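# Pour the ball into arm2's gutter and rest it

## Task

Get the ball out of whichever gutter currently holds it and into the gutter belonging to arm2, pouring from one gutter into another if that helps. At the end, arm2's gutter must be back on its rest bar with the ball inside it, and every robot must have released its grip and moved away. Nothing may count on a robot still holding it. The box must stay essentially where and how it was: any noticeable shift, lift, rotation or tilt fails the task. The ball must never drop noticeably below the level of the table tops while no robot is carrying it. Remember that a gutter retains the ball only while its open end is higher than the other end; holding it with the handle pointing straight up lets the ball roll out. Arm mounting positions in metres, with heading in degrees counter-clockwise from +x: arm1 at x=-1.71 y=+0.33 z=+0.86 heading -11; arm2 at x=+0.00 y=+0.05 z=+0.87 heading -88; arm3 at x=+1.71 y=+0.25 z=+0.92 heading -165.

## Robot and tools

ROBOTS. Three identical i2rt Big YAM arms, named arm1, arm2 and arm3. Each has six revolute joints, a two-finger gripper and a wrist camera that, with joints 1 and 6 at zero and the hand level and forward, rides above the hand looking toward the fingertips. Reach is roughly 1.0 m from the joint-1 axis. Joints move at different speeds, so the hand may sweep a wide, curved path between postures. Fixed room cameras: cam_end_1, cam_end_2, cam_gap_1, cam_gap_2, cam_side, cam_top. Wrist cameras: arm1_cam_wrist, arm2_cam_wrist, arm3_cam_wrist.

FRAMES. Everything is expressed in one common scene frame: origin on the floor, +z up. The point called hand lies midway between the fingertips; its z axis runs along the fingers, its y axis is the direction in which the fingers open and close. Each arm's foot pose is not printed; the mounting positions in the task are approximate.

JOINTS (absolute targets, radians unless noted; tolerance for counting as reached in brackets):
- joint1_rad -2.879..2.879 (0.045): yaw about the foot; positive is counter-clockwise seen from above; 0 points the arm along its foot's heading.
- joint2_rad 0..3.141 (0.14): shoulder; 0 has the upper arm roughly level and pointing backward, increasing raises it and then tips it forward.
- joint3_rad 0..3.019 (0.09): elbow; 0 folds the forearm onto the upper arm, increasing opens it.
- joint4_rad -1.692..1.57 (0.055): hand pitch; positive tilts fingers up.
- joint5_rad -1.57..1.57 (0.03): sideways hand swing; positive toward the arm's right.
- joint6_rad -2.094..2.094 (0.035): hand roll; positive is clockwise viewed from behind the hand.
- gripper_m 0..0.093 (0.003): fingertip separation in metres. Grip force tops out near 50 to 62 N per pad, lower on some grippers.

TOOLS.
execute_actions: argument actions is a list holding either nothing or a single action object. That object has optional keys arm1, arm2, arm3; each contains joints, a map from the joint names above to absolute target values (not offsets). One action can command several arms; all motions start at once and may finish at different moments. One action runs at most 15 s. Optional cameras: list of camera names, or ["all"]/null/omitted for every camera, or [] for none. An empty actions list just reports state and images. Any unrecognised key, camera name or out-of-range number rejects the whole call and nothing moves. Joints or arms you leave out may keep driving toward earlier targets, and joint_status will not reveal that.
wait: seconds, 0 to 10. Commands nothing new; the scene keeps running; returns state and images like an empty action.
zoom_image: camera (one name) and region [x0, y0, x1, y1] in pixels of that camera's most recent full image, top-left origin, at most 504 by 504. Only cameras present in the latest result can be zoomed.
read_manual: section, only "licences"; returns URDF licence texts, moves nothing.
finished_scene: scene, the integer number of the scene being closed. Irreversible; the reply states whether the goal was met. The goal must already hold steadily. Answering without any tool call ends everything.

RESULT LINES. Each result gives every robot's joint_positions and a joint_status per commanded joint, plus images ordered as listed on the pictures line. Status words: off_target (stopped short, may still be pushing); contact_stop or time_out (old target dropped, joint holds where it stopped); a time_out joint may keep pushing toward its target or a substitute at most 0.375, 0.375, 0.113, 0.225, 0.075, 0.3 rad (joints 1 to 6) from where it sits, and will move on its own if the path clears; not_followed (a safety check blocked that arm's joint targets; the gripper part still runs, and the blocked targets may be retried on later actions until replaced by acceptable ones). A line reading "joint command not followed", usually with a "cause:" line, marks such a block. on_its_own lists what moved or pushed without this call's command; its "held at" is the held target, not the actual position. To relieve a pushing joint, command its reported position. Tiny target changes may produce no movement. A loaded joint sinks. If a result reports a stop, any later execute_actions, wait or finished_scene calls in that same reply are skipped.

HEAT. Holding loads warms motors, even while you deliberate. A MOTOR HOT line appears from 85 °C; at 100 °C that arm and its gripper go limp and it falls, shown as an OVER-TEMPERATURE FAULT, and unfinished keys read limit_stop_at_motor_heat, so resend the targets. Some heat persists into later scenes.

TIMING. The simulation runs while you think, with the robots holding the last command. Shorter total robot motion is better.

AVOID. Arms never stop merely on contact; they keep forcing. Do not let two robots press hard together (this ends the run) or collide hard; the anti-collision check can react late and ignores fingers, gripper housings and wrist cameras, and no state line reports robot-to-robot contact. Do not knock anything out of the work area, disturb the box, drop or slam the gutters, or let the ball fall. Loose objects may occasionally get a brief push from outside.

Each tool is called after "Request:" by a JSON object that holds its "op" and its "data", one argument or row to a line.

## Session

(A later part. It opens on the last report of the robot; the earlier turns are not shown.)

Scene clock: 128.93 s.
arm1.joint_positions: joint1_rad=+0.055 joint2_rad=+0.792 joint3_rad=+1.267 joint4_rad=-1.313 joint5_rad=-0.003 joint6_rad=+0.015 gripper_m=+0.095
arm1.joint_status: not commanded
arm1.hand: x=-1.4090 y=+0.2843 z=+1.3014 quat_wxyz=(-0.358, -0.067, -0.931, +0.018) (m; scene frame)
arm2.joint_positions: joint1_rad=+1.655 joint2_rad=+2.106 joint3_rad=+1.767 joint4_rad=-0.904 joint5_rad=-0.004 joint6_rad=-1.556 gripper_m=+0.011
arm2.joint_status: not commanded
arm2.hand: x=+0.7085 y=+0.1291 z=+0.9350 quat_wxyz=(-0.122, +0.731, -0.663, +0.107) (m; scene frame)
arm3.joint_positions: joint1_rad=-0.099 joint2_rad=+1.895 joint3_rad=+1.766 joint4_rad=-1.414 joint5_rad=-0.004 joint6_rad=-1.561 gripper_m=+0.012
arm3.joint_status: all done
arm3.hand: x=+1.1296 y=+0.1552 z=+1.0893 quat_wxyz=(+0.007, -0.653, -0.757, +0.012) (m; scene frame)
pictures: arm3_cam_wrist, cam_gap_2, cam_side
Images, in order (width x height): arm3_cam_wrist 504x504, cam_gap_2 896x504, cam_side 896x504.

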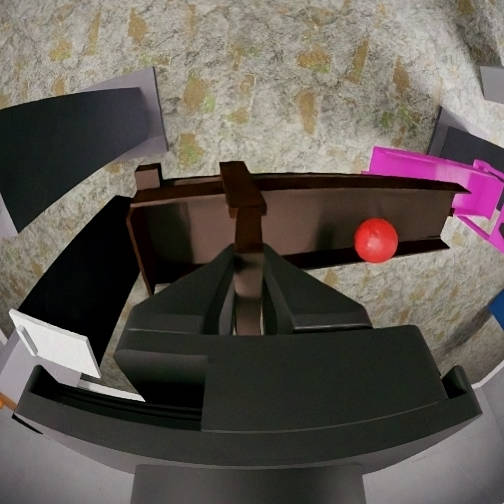

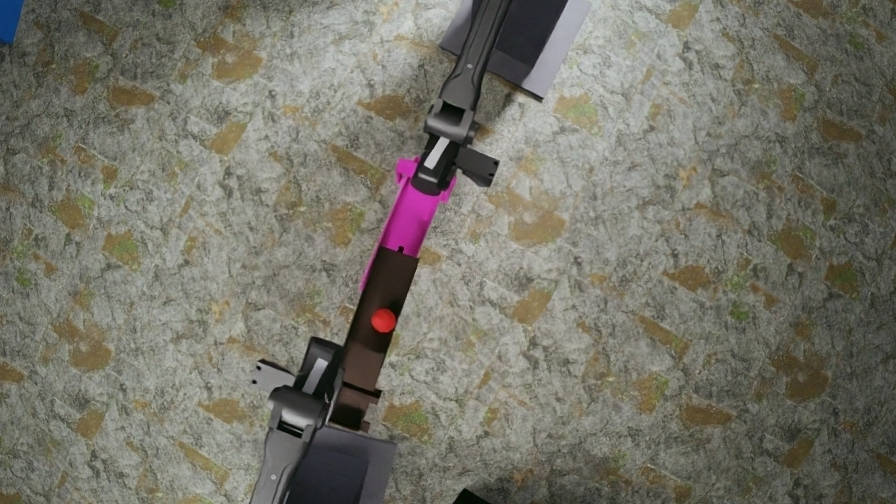

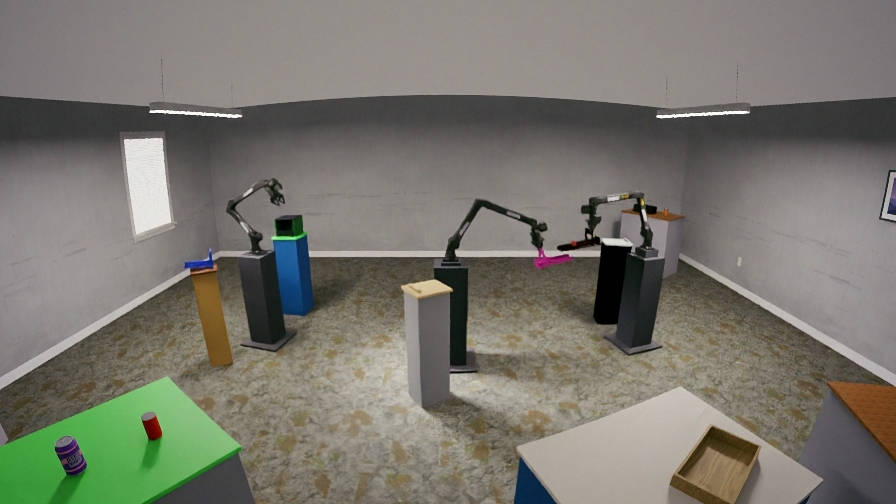

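Request:
{"op": "wait", "data": {
  "seconds": 0.5
}}

Scene clock: 132.73 s.
arm1.joint_positions: joint1_rad=+0.055 joint2_rad=+0.792 joint3_rad=+1.267 joint4_rad=-1.313 joint5_rad=-0.003 joint6_rad=+0.015 gripper_m=+0.095
arm1.joint_status: not commanded
arm1.hand: x=-1.4090 y=+0.2843 z=+1.3014 quat_wxyz=(-0.358, -0.067, -0.931, +0.018) (m; scene frame)
arm2.joint_positions: joint1_rad=+1.653 joint2_rad=+2.106 joint3_rad=+1.767 joint4_rad=-0.902 joint5_rad=-0.002 joint6_rad=-1.558 gripper_m=+0.011
arm2.joint_status: not commanded
arm2.hand: x=+0.7091 y=+0.1277 z=+0.9351 quat_wxyz=(-0.122, +0.731, -0.663, +0.109) (m; scene frame)
arm3.joint_positions: joint1_rad=-0.099 joint2_rad=+1.895 joint3_rad=+1.766 joint4_rad=-1.414 joint5_rad=-0.004 joint6_rad=-1.561 gripper_m=+0.012
arm3.joint_status: all done
arm3.hand: x=+1.1296 y=+0.1552 z=+1.0893 quat_wxyz=(+0.007, -0.653, -0.757, +0.012) (m; scene frame)
wait: 0.50 s; at rest from the start
pictures: arm1_cam_wrist, arm2_cam_wrist, arm3_cam_wrist, cam_end_1, cam_end_2, cam_gap_1, cam_gap_2, cam_side, cam_top
Images, in order (width x height): arm1_cam_wrist 504x504, arm2_cam_wrist 504x504, arm3_cam_wrist 504x504, cam_end_1 896x504, cam_end_2 896x504, cam_gap_1 896x504, cam_gap_2 896x504, cam_side 896x504, cam_top 896x504.

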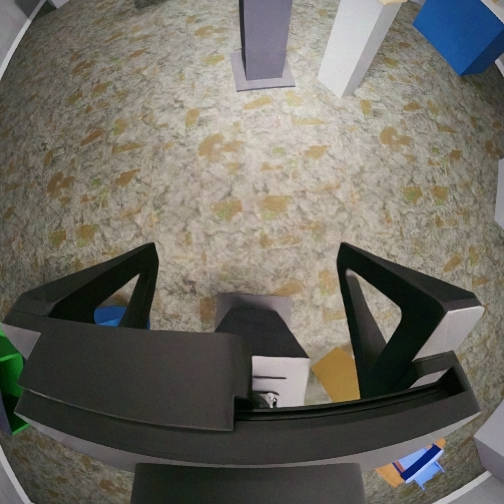

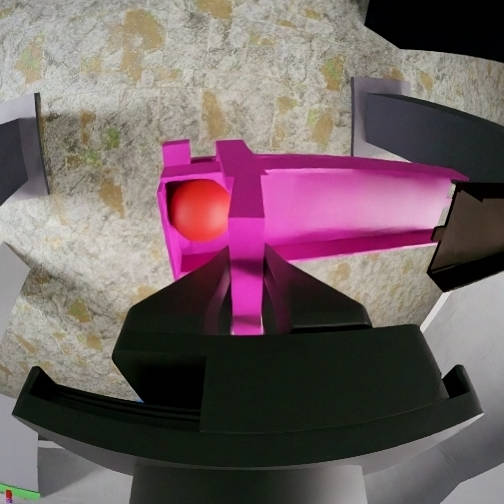

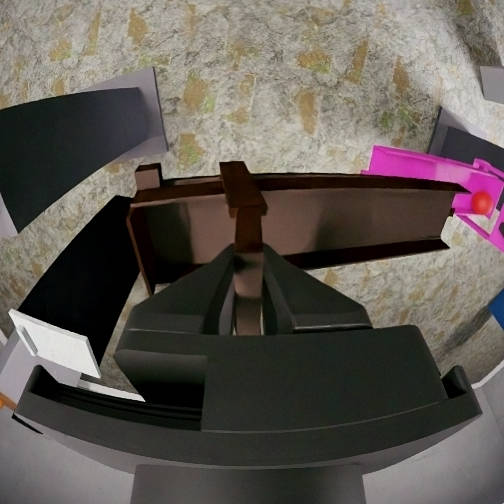

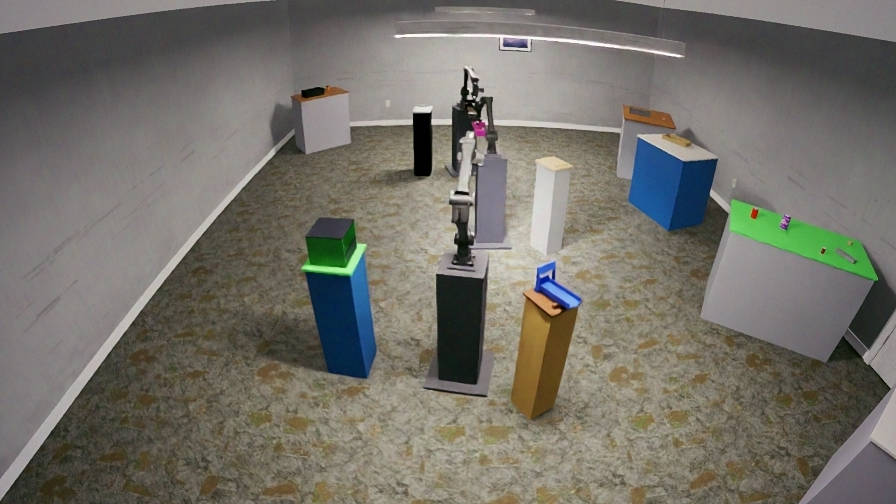

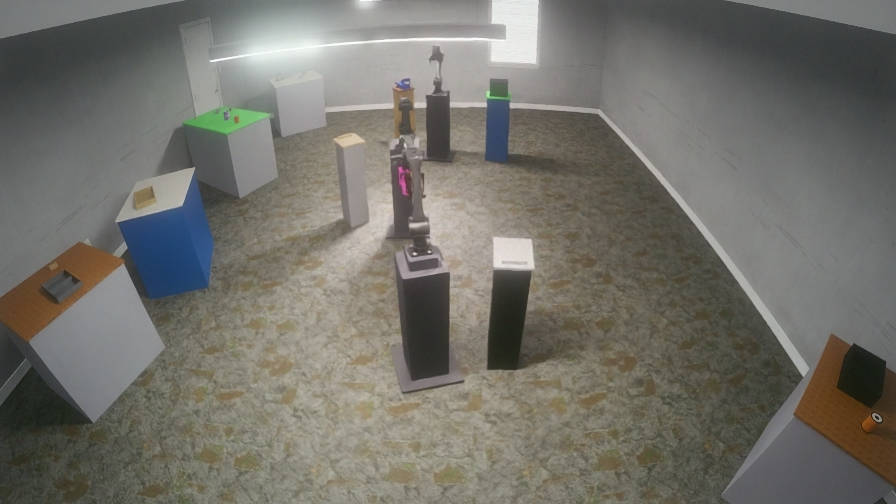

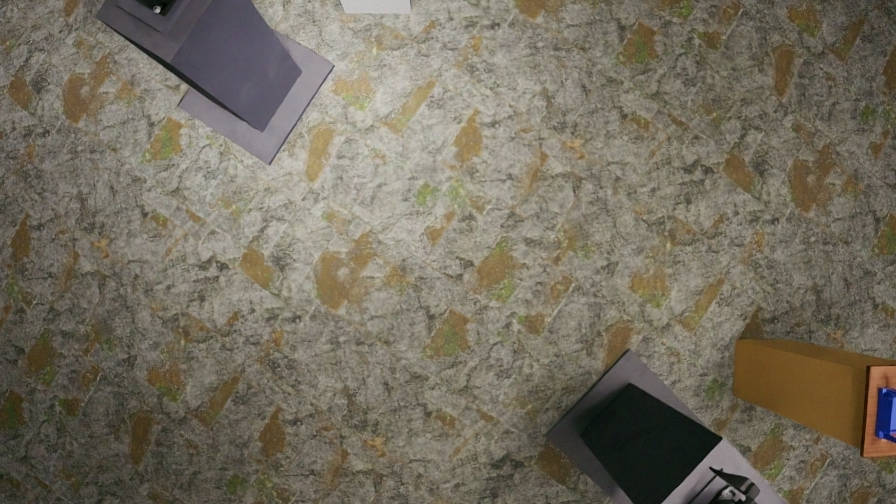

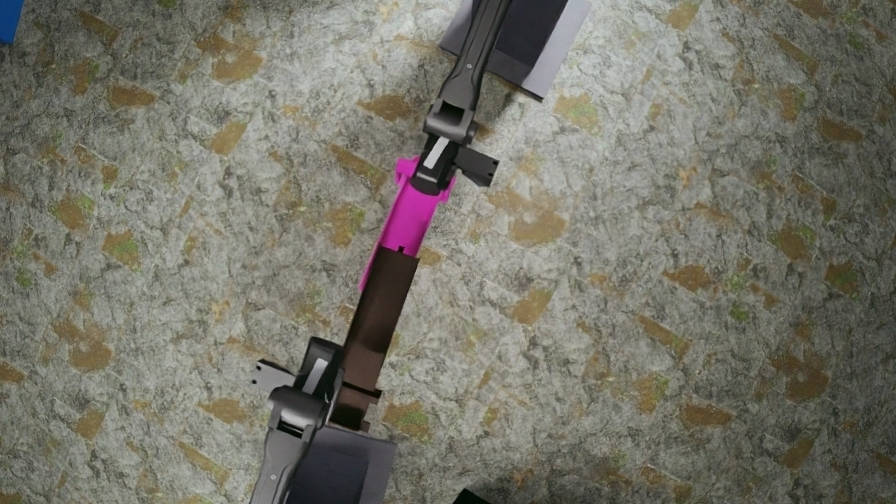

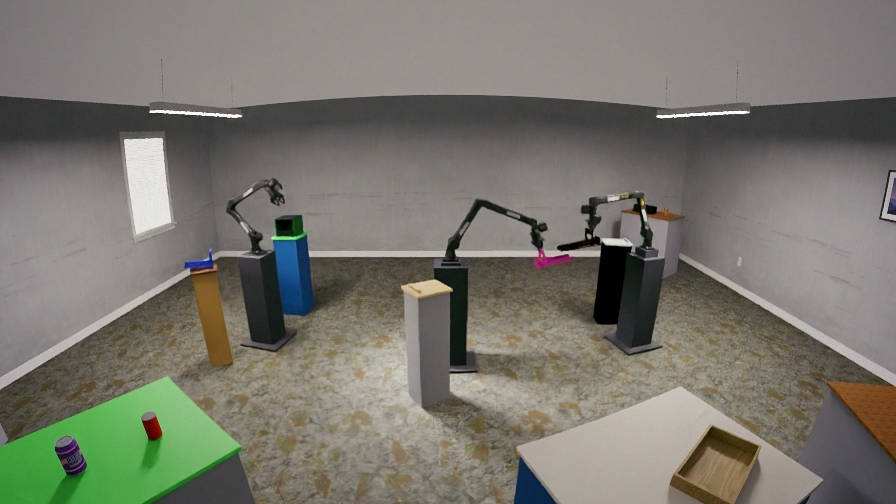

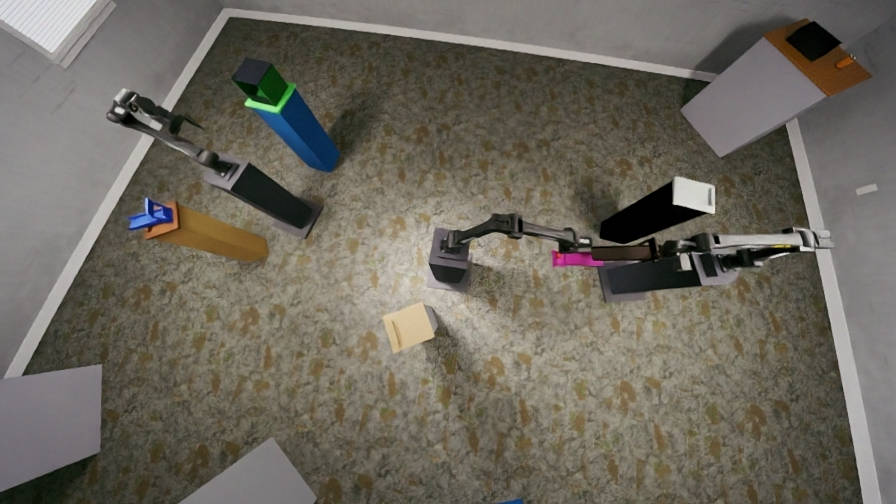

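Request:
{"op": "execute_actions", "data": {
  "actions": [
    {"arm3":{"joints":{"joint2_rad":1.62,"joint3_rad":1.73,"joint4_rad":-1.3}}}
  ],
  "cameras": []
}}

Request:
{"op": "execute_actions", "data": {
  "actions": [
    {"arm2":{"joints":{"joint2_rad":1.7,"joint3_rad":1.8,"joint4_rad":-1.28}},"arm3":{"joints":{"joint1_rad":-1.54,"joint5_rad":0.25,"joint6_rad":0.4,"joint4_rad":-1.5}}}
  ],
  "cameras": []
}}

Request:
{"op": "execute_actions", "data": {
  "actions": [
    {"arm2":{"joints":{"joint1_rad":-0.15,"joint5_rad":0.35,"joint6_rad":-0.644}},"arm3":{"joints":{"joint2_rad":1.88,"joint3_rad":1.62,"joint4_rad":-1.38}}}
  ],
  "cameras": []
}}

Request:
{"op": "execute_actions", "data": {
  "actions": [
    {"arm2":{"joints":{"joint2_rad":1.73,"joint3_rad":1.53,"joint4_rad":-1.16,"joint5_rad":0.28}}}
  ],
  "cameras": ["arm2_cam_wrist","arm3_cam_wrist","cam_side","cam_end_2"]
}}

Request:
{"op": "zoom_image", "data": {
  "camera": "cam_side",
  "region": [360, 200, 520, 320]
}}

Scene clock: 146.90 s.
arm1.joint_positions: joint1_rad=+0.055 joint2_rad=+0.792 joint3_rad=+1.267 joint4_rad=-1.313 joint5_rad=-0.003 joint6_rad=+0.015 gripper_m=+0.095
arm1.joint_status: not commanded
arm1.hand: x=-1.4090 y=+0.2843 z=+1.3014 quat_wxyz=(-0.358, -0.067, -0.931, +0.018) (m; scene frame)
arm2.joint_positions: joint1_rad=+1.653 joint2_rad=+2.106 joint3_rad=+1.767 joint4_rad=-0.902 joint5_rad=-0.002 joint6_rad=-1.558 gripper_m=+0.011
arm2.joint_status: not commanded
arm2.hand: x=+0.7091 y=+0.1277 z=+0.9351 quat_wxyz=(-0.122, +0.731, -0.663, +0.109) (m; scene frame)
arm3.joint_positions: joint1_rad=-0.099 joint2_rad=+1.620 joint3_rad=+1.711 joint4_rad=-1.317 joint5_rad=-0.004 joint6_rad=-1.561 gripper_m=+0.012
arm3.joint_status: all done
arm3.hand: x=+1.1502 y=+0.1585 z=+1.2245 quat_wxyz=(+0.109, -0.643, -0.746, +0.132) (m; scene frame)
pictures: none
No camera images: the call's "cameras" was empty. Leave "cameras" out to get every camera's image.

Scene clock: 149.23 s.
arm1.joint_positions: joint1_rad=+0.055 joint2_rad=+0.792 joint3_rad=+1.267 joint4_rad=-1.313 joint5_rad=-0.003 joint6_rad=+0.015 gripper_m=+0.095
arm1.joint_status: not commanded
arm1.hand: x=-1.4090 y=+0.2843 z=+1.3014 quat_wxyz=(-0.358, -0.067, -0.931, +0.018) (m; scene frame)
arm2.joint_positions: joint1_rad=+1.653 joint2_rad=+1.722 joint3_rad=+1.767 joint4_rad=-1.271 joint5_rad=-0.002 joint6_rad=-1.558 gripper_m=+0.011
arm2.joint_status: all done
arm2.hand: x=+0.6072 y=+0.1173 z=+1.1543 quat_wxyz=(-0.128, +0.730, -0.662, +0.114) (m; scene frame)
arm3.joint_positions: joint1_rad=-1.547 joint2_rad=+1.633 joint3_rad=+1.711 joint4_rad=-1.491 joint5_rad=+0.248 joint6_rad=+0.391 gripper_m=+0.012
arm3.joint_status: all done
arm3.hand: x=+1.6088 y=+0.7710 z=+1.2123 quat_wxyz=(+0.145, -0.652, +0.744, +0.016) (m; scene frame)
pictures: none
No camera images: the call's "cameras" was empty. Leave "cameras" out to get every camera's image.

Scene clock: 151.27 s.
arm1.joint_positions: joint1_rad=+0.055 joint2_rad=+0.792 joint3_rad=+1.267 joint4_rad=-1.313 joint5_rad=-0.003 joint6_rad=+0.015 gripper_m=+0.095
arm1.joint_status: not commanded
arm1.hand: x=-1.4090 y=+0.2843 z=+1.3014 quat_wxyz=(-0.358, -0.067, -0.931, +0.018) (m; scene frame)
arm2.joint_positions: joint1_rad=-0.160 joint2_rad=+1.723 joint3_rad=+1.767 joint4_rad=-1.271 joint5_rad=+0.347 joint6_rad=-0.657 gripper_m=+0.011
arm2.joint_status: all done
arm2.hand: x=-0.1387 y=-0.5431 z=+1.1660 quat_wxyz=(+0.093, -0.511, -0.825, +0.222) (m; scene frame)
arm3.joint_positions: joint1_rad=-1.547 joint2_rad=+1.914 joint3_rad=+1.589 joint4_rad=-1.380 joint5_rad=+0.246 joint6_rad=+0.392 gripper_m=+0.012
arm3.joint_status: all done
arm3.hand: x=+1.6054 y=+0.7819 z=+1.0201 quat_wxyz=(+0.082, -0.666, +0.733, -0.113) (m; scene frame)
pictures: none
No camera images: the call's "cameras" was empty. Leave "cameras" out to get every camera's image.

Scene clock: 152.53 s.
arm1.joint_positions: joint1_rad=+0.055 joint2_rad=+0.792 joint3_rad=+1.267 joint4_rad=-1.313 joint5_rad=-0.003 joint6_rad=+0.015 gripper_m=+0.095
arm1.joint_status: not commanded
arm1.hand: x=-1.4090 y=+0.2843 z=+1.3014 quat_wxyz=(-0.358, -0.067, -0.931, +0.018) (m; scene frame)
arm2.joint_positions: joint1_rad=-0.160 joint2_rad=+1.755 joint3_rad=+1.508 joint4_rad=-1.180 joint5_rad=+0.277 joint6_rad=-0.655 gripper_m=+0.011
arm2.joint_status: all done
arm2.hand: x=-0.1215 y=-0.5010 z=+1.0368 quat_wxyz=(+0.099, -0.503, -0.850, +0.121) (m; scene frame)
arm3.joint_positions: joint1_rad=-1.547 joint2_rad=+1.914 joint3_rad=+1.589 joint4_rad=-1.380 joint5_rad=+0.246 joint6_rad=+0.392 gripper_m=+0.012
arm3.joint_status: not commanded
arm3.hand: x=+1.6054 y=+0.7819 z=+1.0201 quat_wxyz=(+0.082, -0.666, +0.733, -0.113) (m; scene frame)
pictures: arm2_cam_wrist, arm3_cam_wrist, cam_end_2, cam_side
Images, in order (width x height): arm2_cam_wrist 504x504, arm3_cam_wrist 504x504, cam_end_2 896x504, cam_side 896x504.

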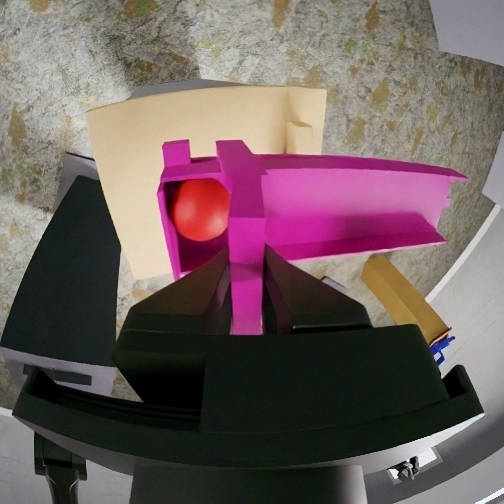

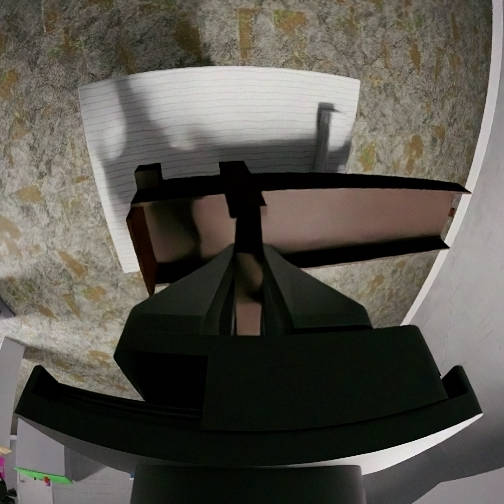

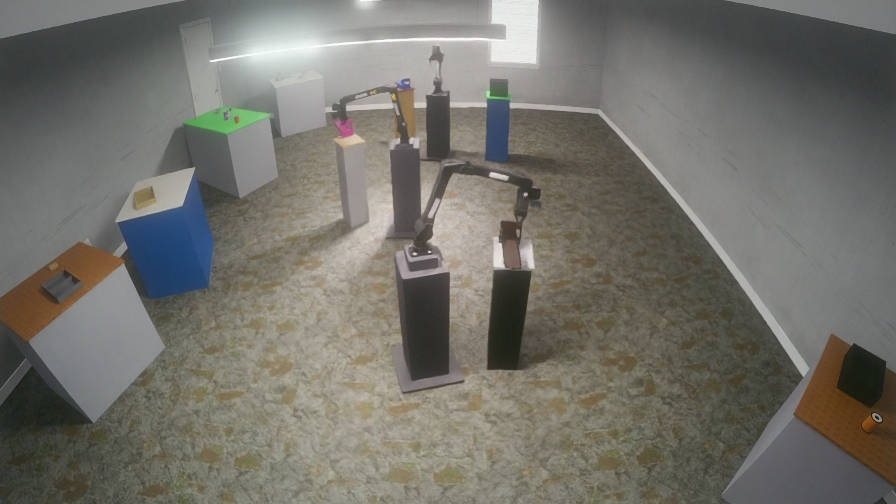

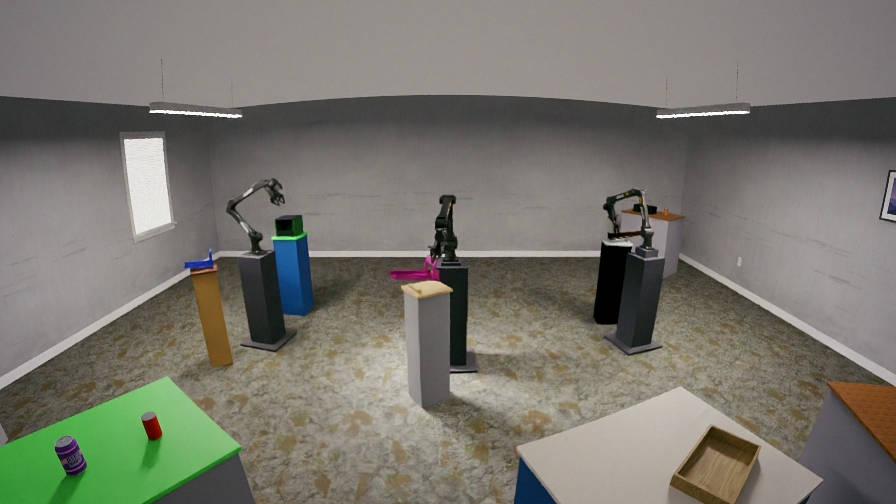

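Region (360, 200, 520, 320) of cam_side's 896x504 image, scaled by 3.150, with more detail than that image has; it fills the top 378 rows of this view, and the rest is white.

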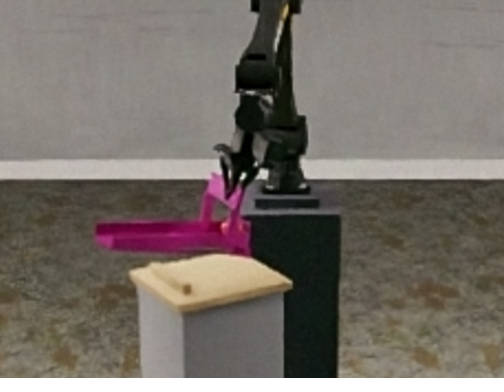

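Request:
{"op": "execute_actions", "data": {
  "actions": [
    {"arm2":{"joints":{"joint2_rad":1.78,"joint3_rad":1.45,"joint4_rad":-1.1,"joint6_rad":-0.58}},"arm3":{"joints":{"joint2_rad":1.95,"joint4_rad":-1.3}}}
  ],
  "cameras": ["arm2_cam_wrist","arm3_cam_wrist","cam_side"]
}}

Request:
{"op": "zoom_image", "data": {
  "camera": "cam_side",
  "region": [360, 200, 520, 320]
}}

Scene clock: 162.27 s.
arm1.joint_positions: joint1_rad=+0.055 joint2_rad=+0.792 joint3_rad=+1.267 joint4_rad=-1.313 joint5_rad=-0.003 joint6_rad=+0.015 gripper_m=+0.095
arm1.joint_status: not commanded
arm1.hand: x=-1.4090 y=+0.2843 z=+1.3014 quat_wxyz=(-0.358, -0.067, -0.931, +0.018) (m; scene frame)
arm2.joint_positions: joint1_rad=-0.160 joint2_rad=+1.795 joint3_rad=+1.437 joint4_rad=-1.118 joint5_rad=+0.277 joint6_rad=-0.595 gripper_m=+0.011
arm2.joint_status: all done
arm2.hand: x=-0.1201 y=-0.4910 z=+0.9888 quat_wxyz=(+0.106, -0.527, -0.837, +0.101) (m; scene frame)
arm3.joint_positions: joint1_rad=-1.547 joint2_rad=+1.947 joint3_rad=+1.589 joint4_rad=-1.306 joint5_rad=+0.246 joint6_rad=+0.392 gripper_m=+0.012
arm3.joint_status: all done
arm3.hand: x=+1.6008 y=+0.7977 z=+1.0002 quat_wxyz=(+0.090, -0.665, +0.735, -0.095) (m; scene frame)
pictures: arm2_cam_wrist, arm3_cam_wrist, cam_side
Images, in order (width x height): arm2_cam_wrist 504x504, arm3_cam_wrist 504x504, cam_side 896x504.

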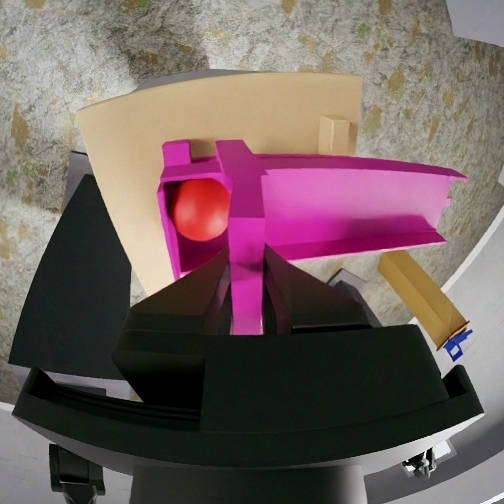

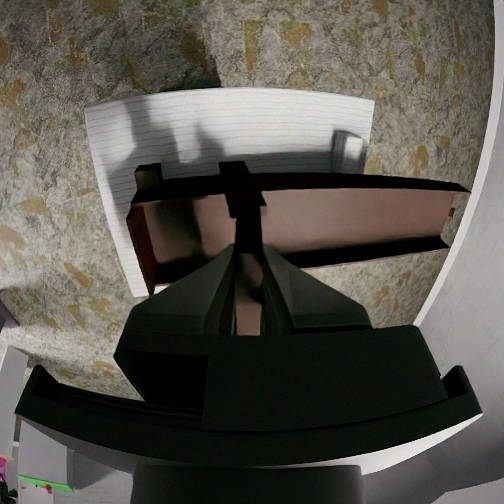

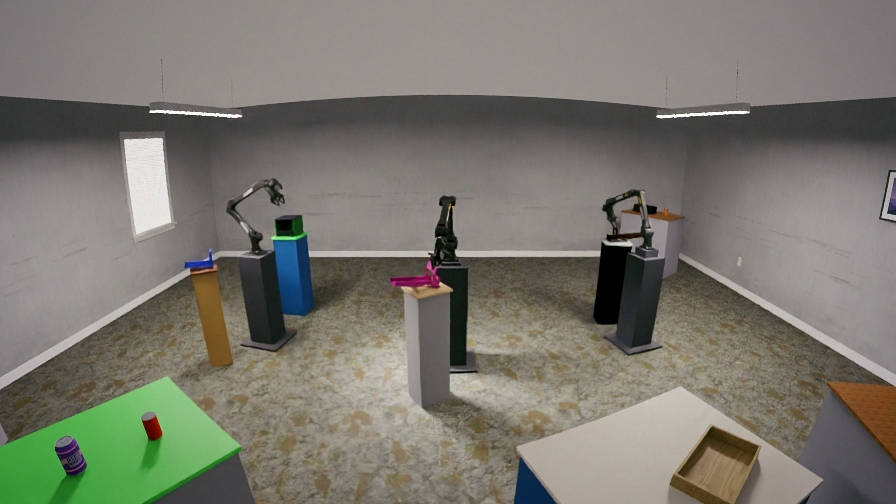

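Region (360, 200, 520, 320) of cam_side's 896x504 image, scaled by 3.150, with more detail than that image has; it fills the top 378 rows of this view, and the rest is white.

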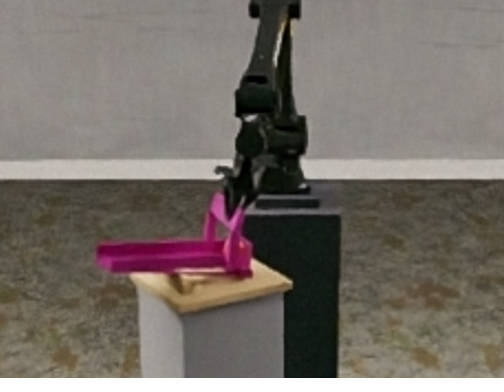

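Request:
{"op": "execute_actions", "data": {
  "actions": [
    {"arm2":{"joints":{"joint3_rad":1.41,"joint4_rad":-1.08}},"arm3":{"joints":{"joint3_rad":1.56}}}
  ],
  "cameras": []
}}

Request:
{"op": "execute_actions", "data": {
  "actions": [
    {"arm2":{"joints":{"gripper_m":0.09}},"arm3":{"joints":{"gripper_m":0.09}}}
  ],
  "cameras": ["arm2_cam_wrist","arm3_cam_wrist"]
}}

Request:
{"op": "execute_actions", "data": {
  "actions": [
    {"arm2":{"joints":{"joint3_rad":1.8,"joint4_rad":-1.45}},"arm3":{"joints":{"joint3_rad":1.95,"joint4_rad":-1.65}}}
  ],
  "cameras": ["arm2_cam_wrist","arm3_cam_wrist","cam_side"]
}}

Request:
{"op": "zoom_image", "data": {
  "camera": "cam_side",
  "region": [360, 200, 520, 320]
}}

Scene clock: 173.87 s.
arm1.joint_positions: joint1_rad=+0.055 joint2_rad=+0.792 joint3_rad=+1.267 joint4_rad=-1.313 joint5_rad=-0.003 joint6_rad=+0.015 gripper_m=+0.095
arm1.joint_status: not commanded
arm1.hand: x=-1.4090 y=+0.2843 z=+1.3014 quat_wxyz=(-0.358, -0.067, -0.931, +0.018) (m; scene frame)
arm2.joint_positions: joint1_rad=-0.159 joint2_rad=+1.794 joint3_rad=+1.418 joint4_rad=-1.093 joint5_rad=+0.280 joint6_rad=-0.592 gripper_m=+0.011
arm2.joint_status: all done
arm2.hand: x=-0.1202 y=-0.4901 z=+0.9831 quat_wxyz=(+0.106, -0.528, -0.836, +0.105) (m; scene frame)
arm3.joint_positions: joint1_rad=-1.547 joint2_rad=+1.947 joint3_rad=+1.569 joint4_rad=-1.302 joint5_rad=+0.249 joint6_rad=+0.396 gripper_m=+0.012
arm3.joint_status: all done
arm3.hand: x=+1.6031 y=+0.7914 z=+0.9935 quat_wxyz=(+0.088, -0.664, +0.735, -0.103) (m; scene frame)
pictures: none
No camera images: the call's "cameras" was empty. Leave "cameras" out to get every camera's image.

Scene clock: 174.57 s.
arm1.joint_positions: joint1_rad=+0.055 joint2_rad=+0.792 joint3_rad=+1.267 joint4_rad=-1.313 joint5_rad=-0.003 joint6_rad=+0.015 gripper_m=+0.095
arm1.joint_status: not commanded
arm1.hand: x=-1.4090 y=+0.2843 z=+1.3014 quat_wxyz=(-0.358, -0.067, -0.931, +0.018) (m; scene frame)
arm2.joint_positions: joint1_rad=-0.159 joint2_rad=+1.794 joint3_rad=+1.413 joint4_rad=-1.093 joint5_rad=+0.281 joint6_rad=-0.592 gripper_m=+0.090
arm2.joint_status: all done
arm2.hand: x=-0.1199 y=-0.4879 z=+0.9809 quat_wxyz=(+0.107, -0.528, -0.836, +0.103) (m; scene frame)
arm3.joint_positions: joint1_rad=-1.547 joint2_rad=+1.947 joint3_rad=+1.563 joint4_rad=-1.302 joint5_rad=+0.249 joint6_rad=+0.396 gripper_m=+0.090
arm3.joint_status: all done
arm3.hand: x=+1.6038 y=+0.7894 z=+0.9917 quat_wxyz=(+0.087, -0.664, +0.735, -0.105) (m; scene frame)
pictures: arm2_cam_wrist, arm3_cam_wrist
Images, in order (width x height): arm2_cam_wrist 504x504, arm3_cam_wrist 504x504.

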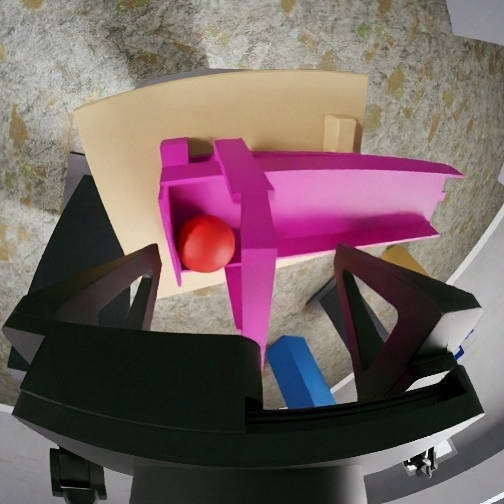

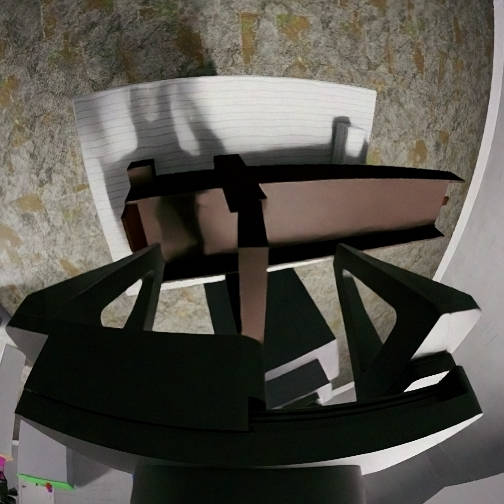

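Scene clock: 175.97 s.
arm1.joint_positions: joint1_rad=+0.055 joint2_rad=+0.792 joint3_rad=+1.267 joint4_rad=-1.313 joint5_rad=-0.003 joint6_rad=+0.015 gripper_m=+0.095
arm1.joint_status: not commanded
arm1.hand: x=-1.4090 y=+0.2843 z=+1.3014 quat_wxyz=(-0.358, -0.067, -0.931, +0.018) (m; scene frame)
arm2.joint_positions: joint1_rad=-0.159 joint2_rad=+1.784 joint3_rad=+1.753 joint4_rad=-1.436 joint5_rad=+0.281 joint6_rad=-0.592 gripper_m=+0.090
arm2.joint_status: all done
arm2.hand: x=-0.1232 y=-0.5126 z=+1.1131 quat_wxyz=(+0.106, -0.528, -0.836, +0.106) (m; scene frame)
arm3.joint_positions: joint1_rad=-1.547 joint2_rad=+1.951 joint3_rad=+1.908 joint4_rad=-1.640 joint5_rad=+0.249 joint6_rad=+0.396 gripper_m=+0.090
arm3.joint_status: all done
arm3.hand: x=+1.5957 y=+0.8175 z=+1.1174 quat_wxyz=(+0.088, -0.664, +0.735, -0.104) (m; scene frame)
pictures: arm2_cam_wrist, arm3_cam_wrist, cam_side
Images, in order (width x height): arm2_cam_wrist 504x504, arm3_cam_wrist 504x504, cam_side 896x504.

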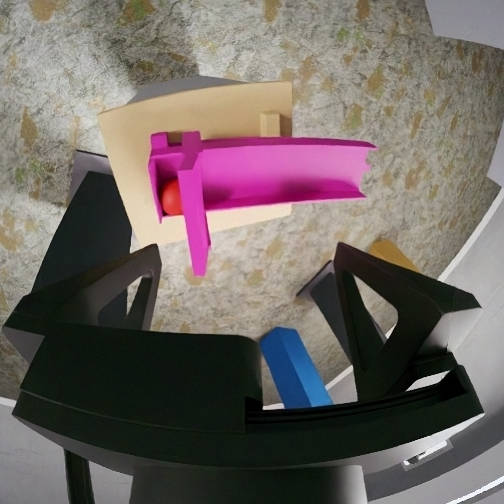

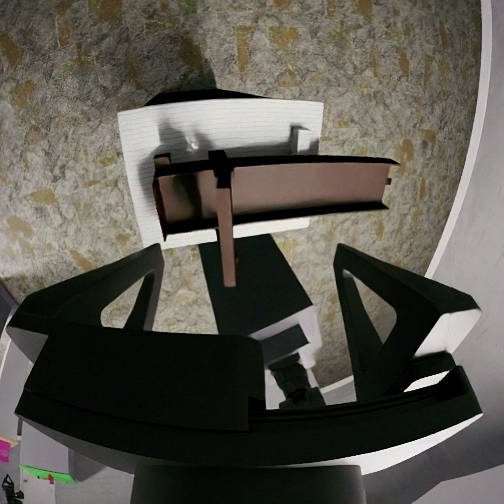

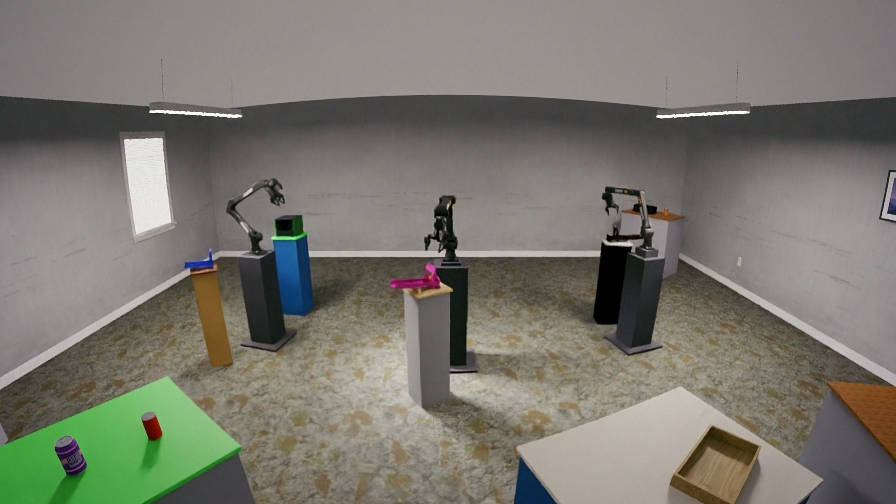

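Region (360, 200, 520, 320) of cam_side's 896x504 image, scaled by 3.150, with more detail than that image has; it fills the top 378 rows of this view, and the rest is white.

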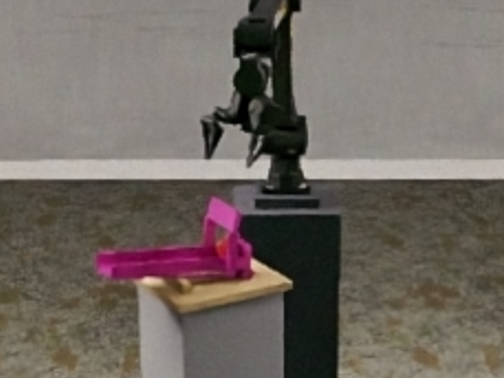

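Request:
{"op": "finished_scene", "data": {
  "scene": 2
}}

The scene is finished: the task was done.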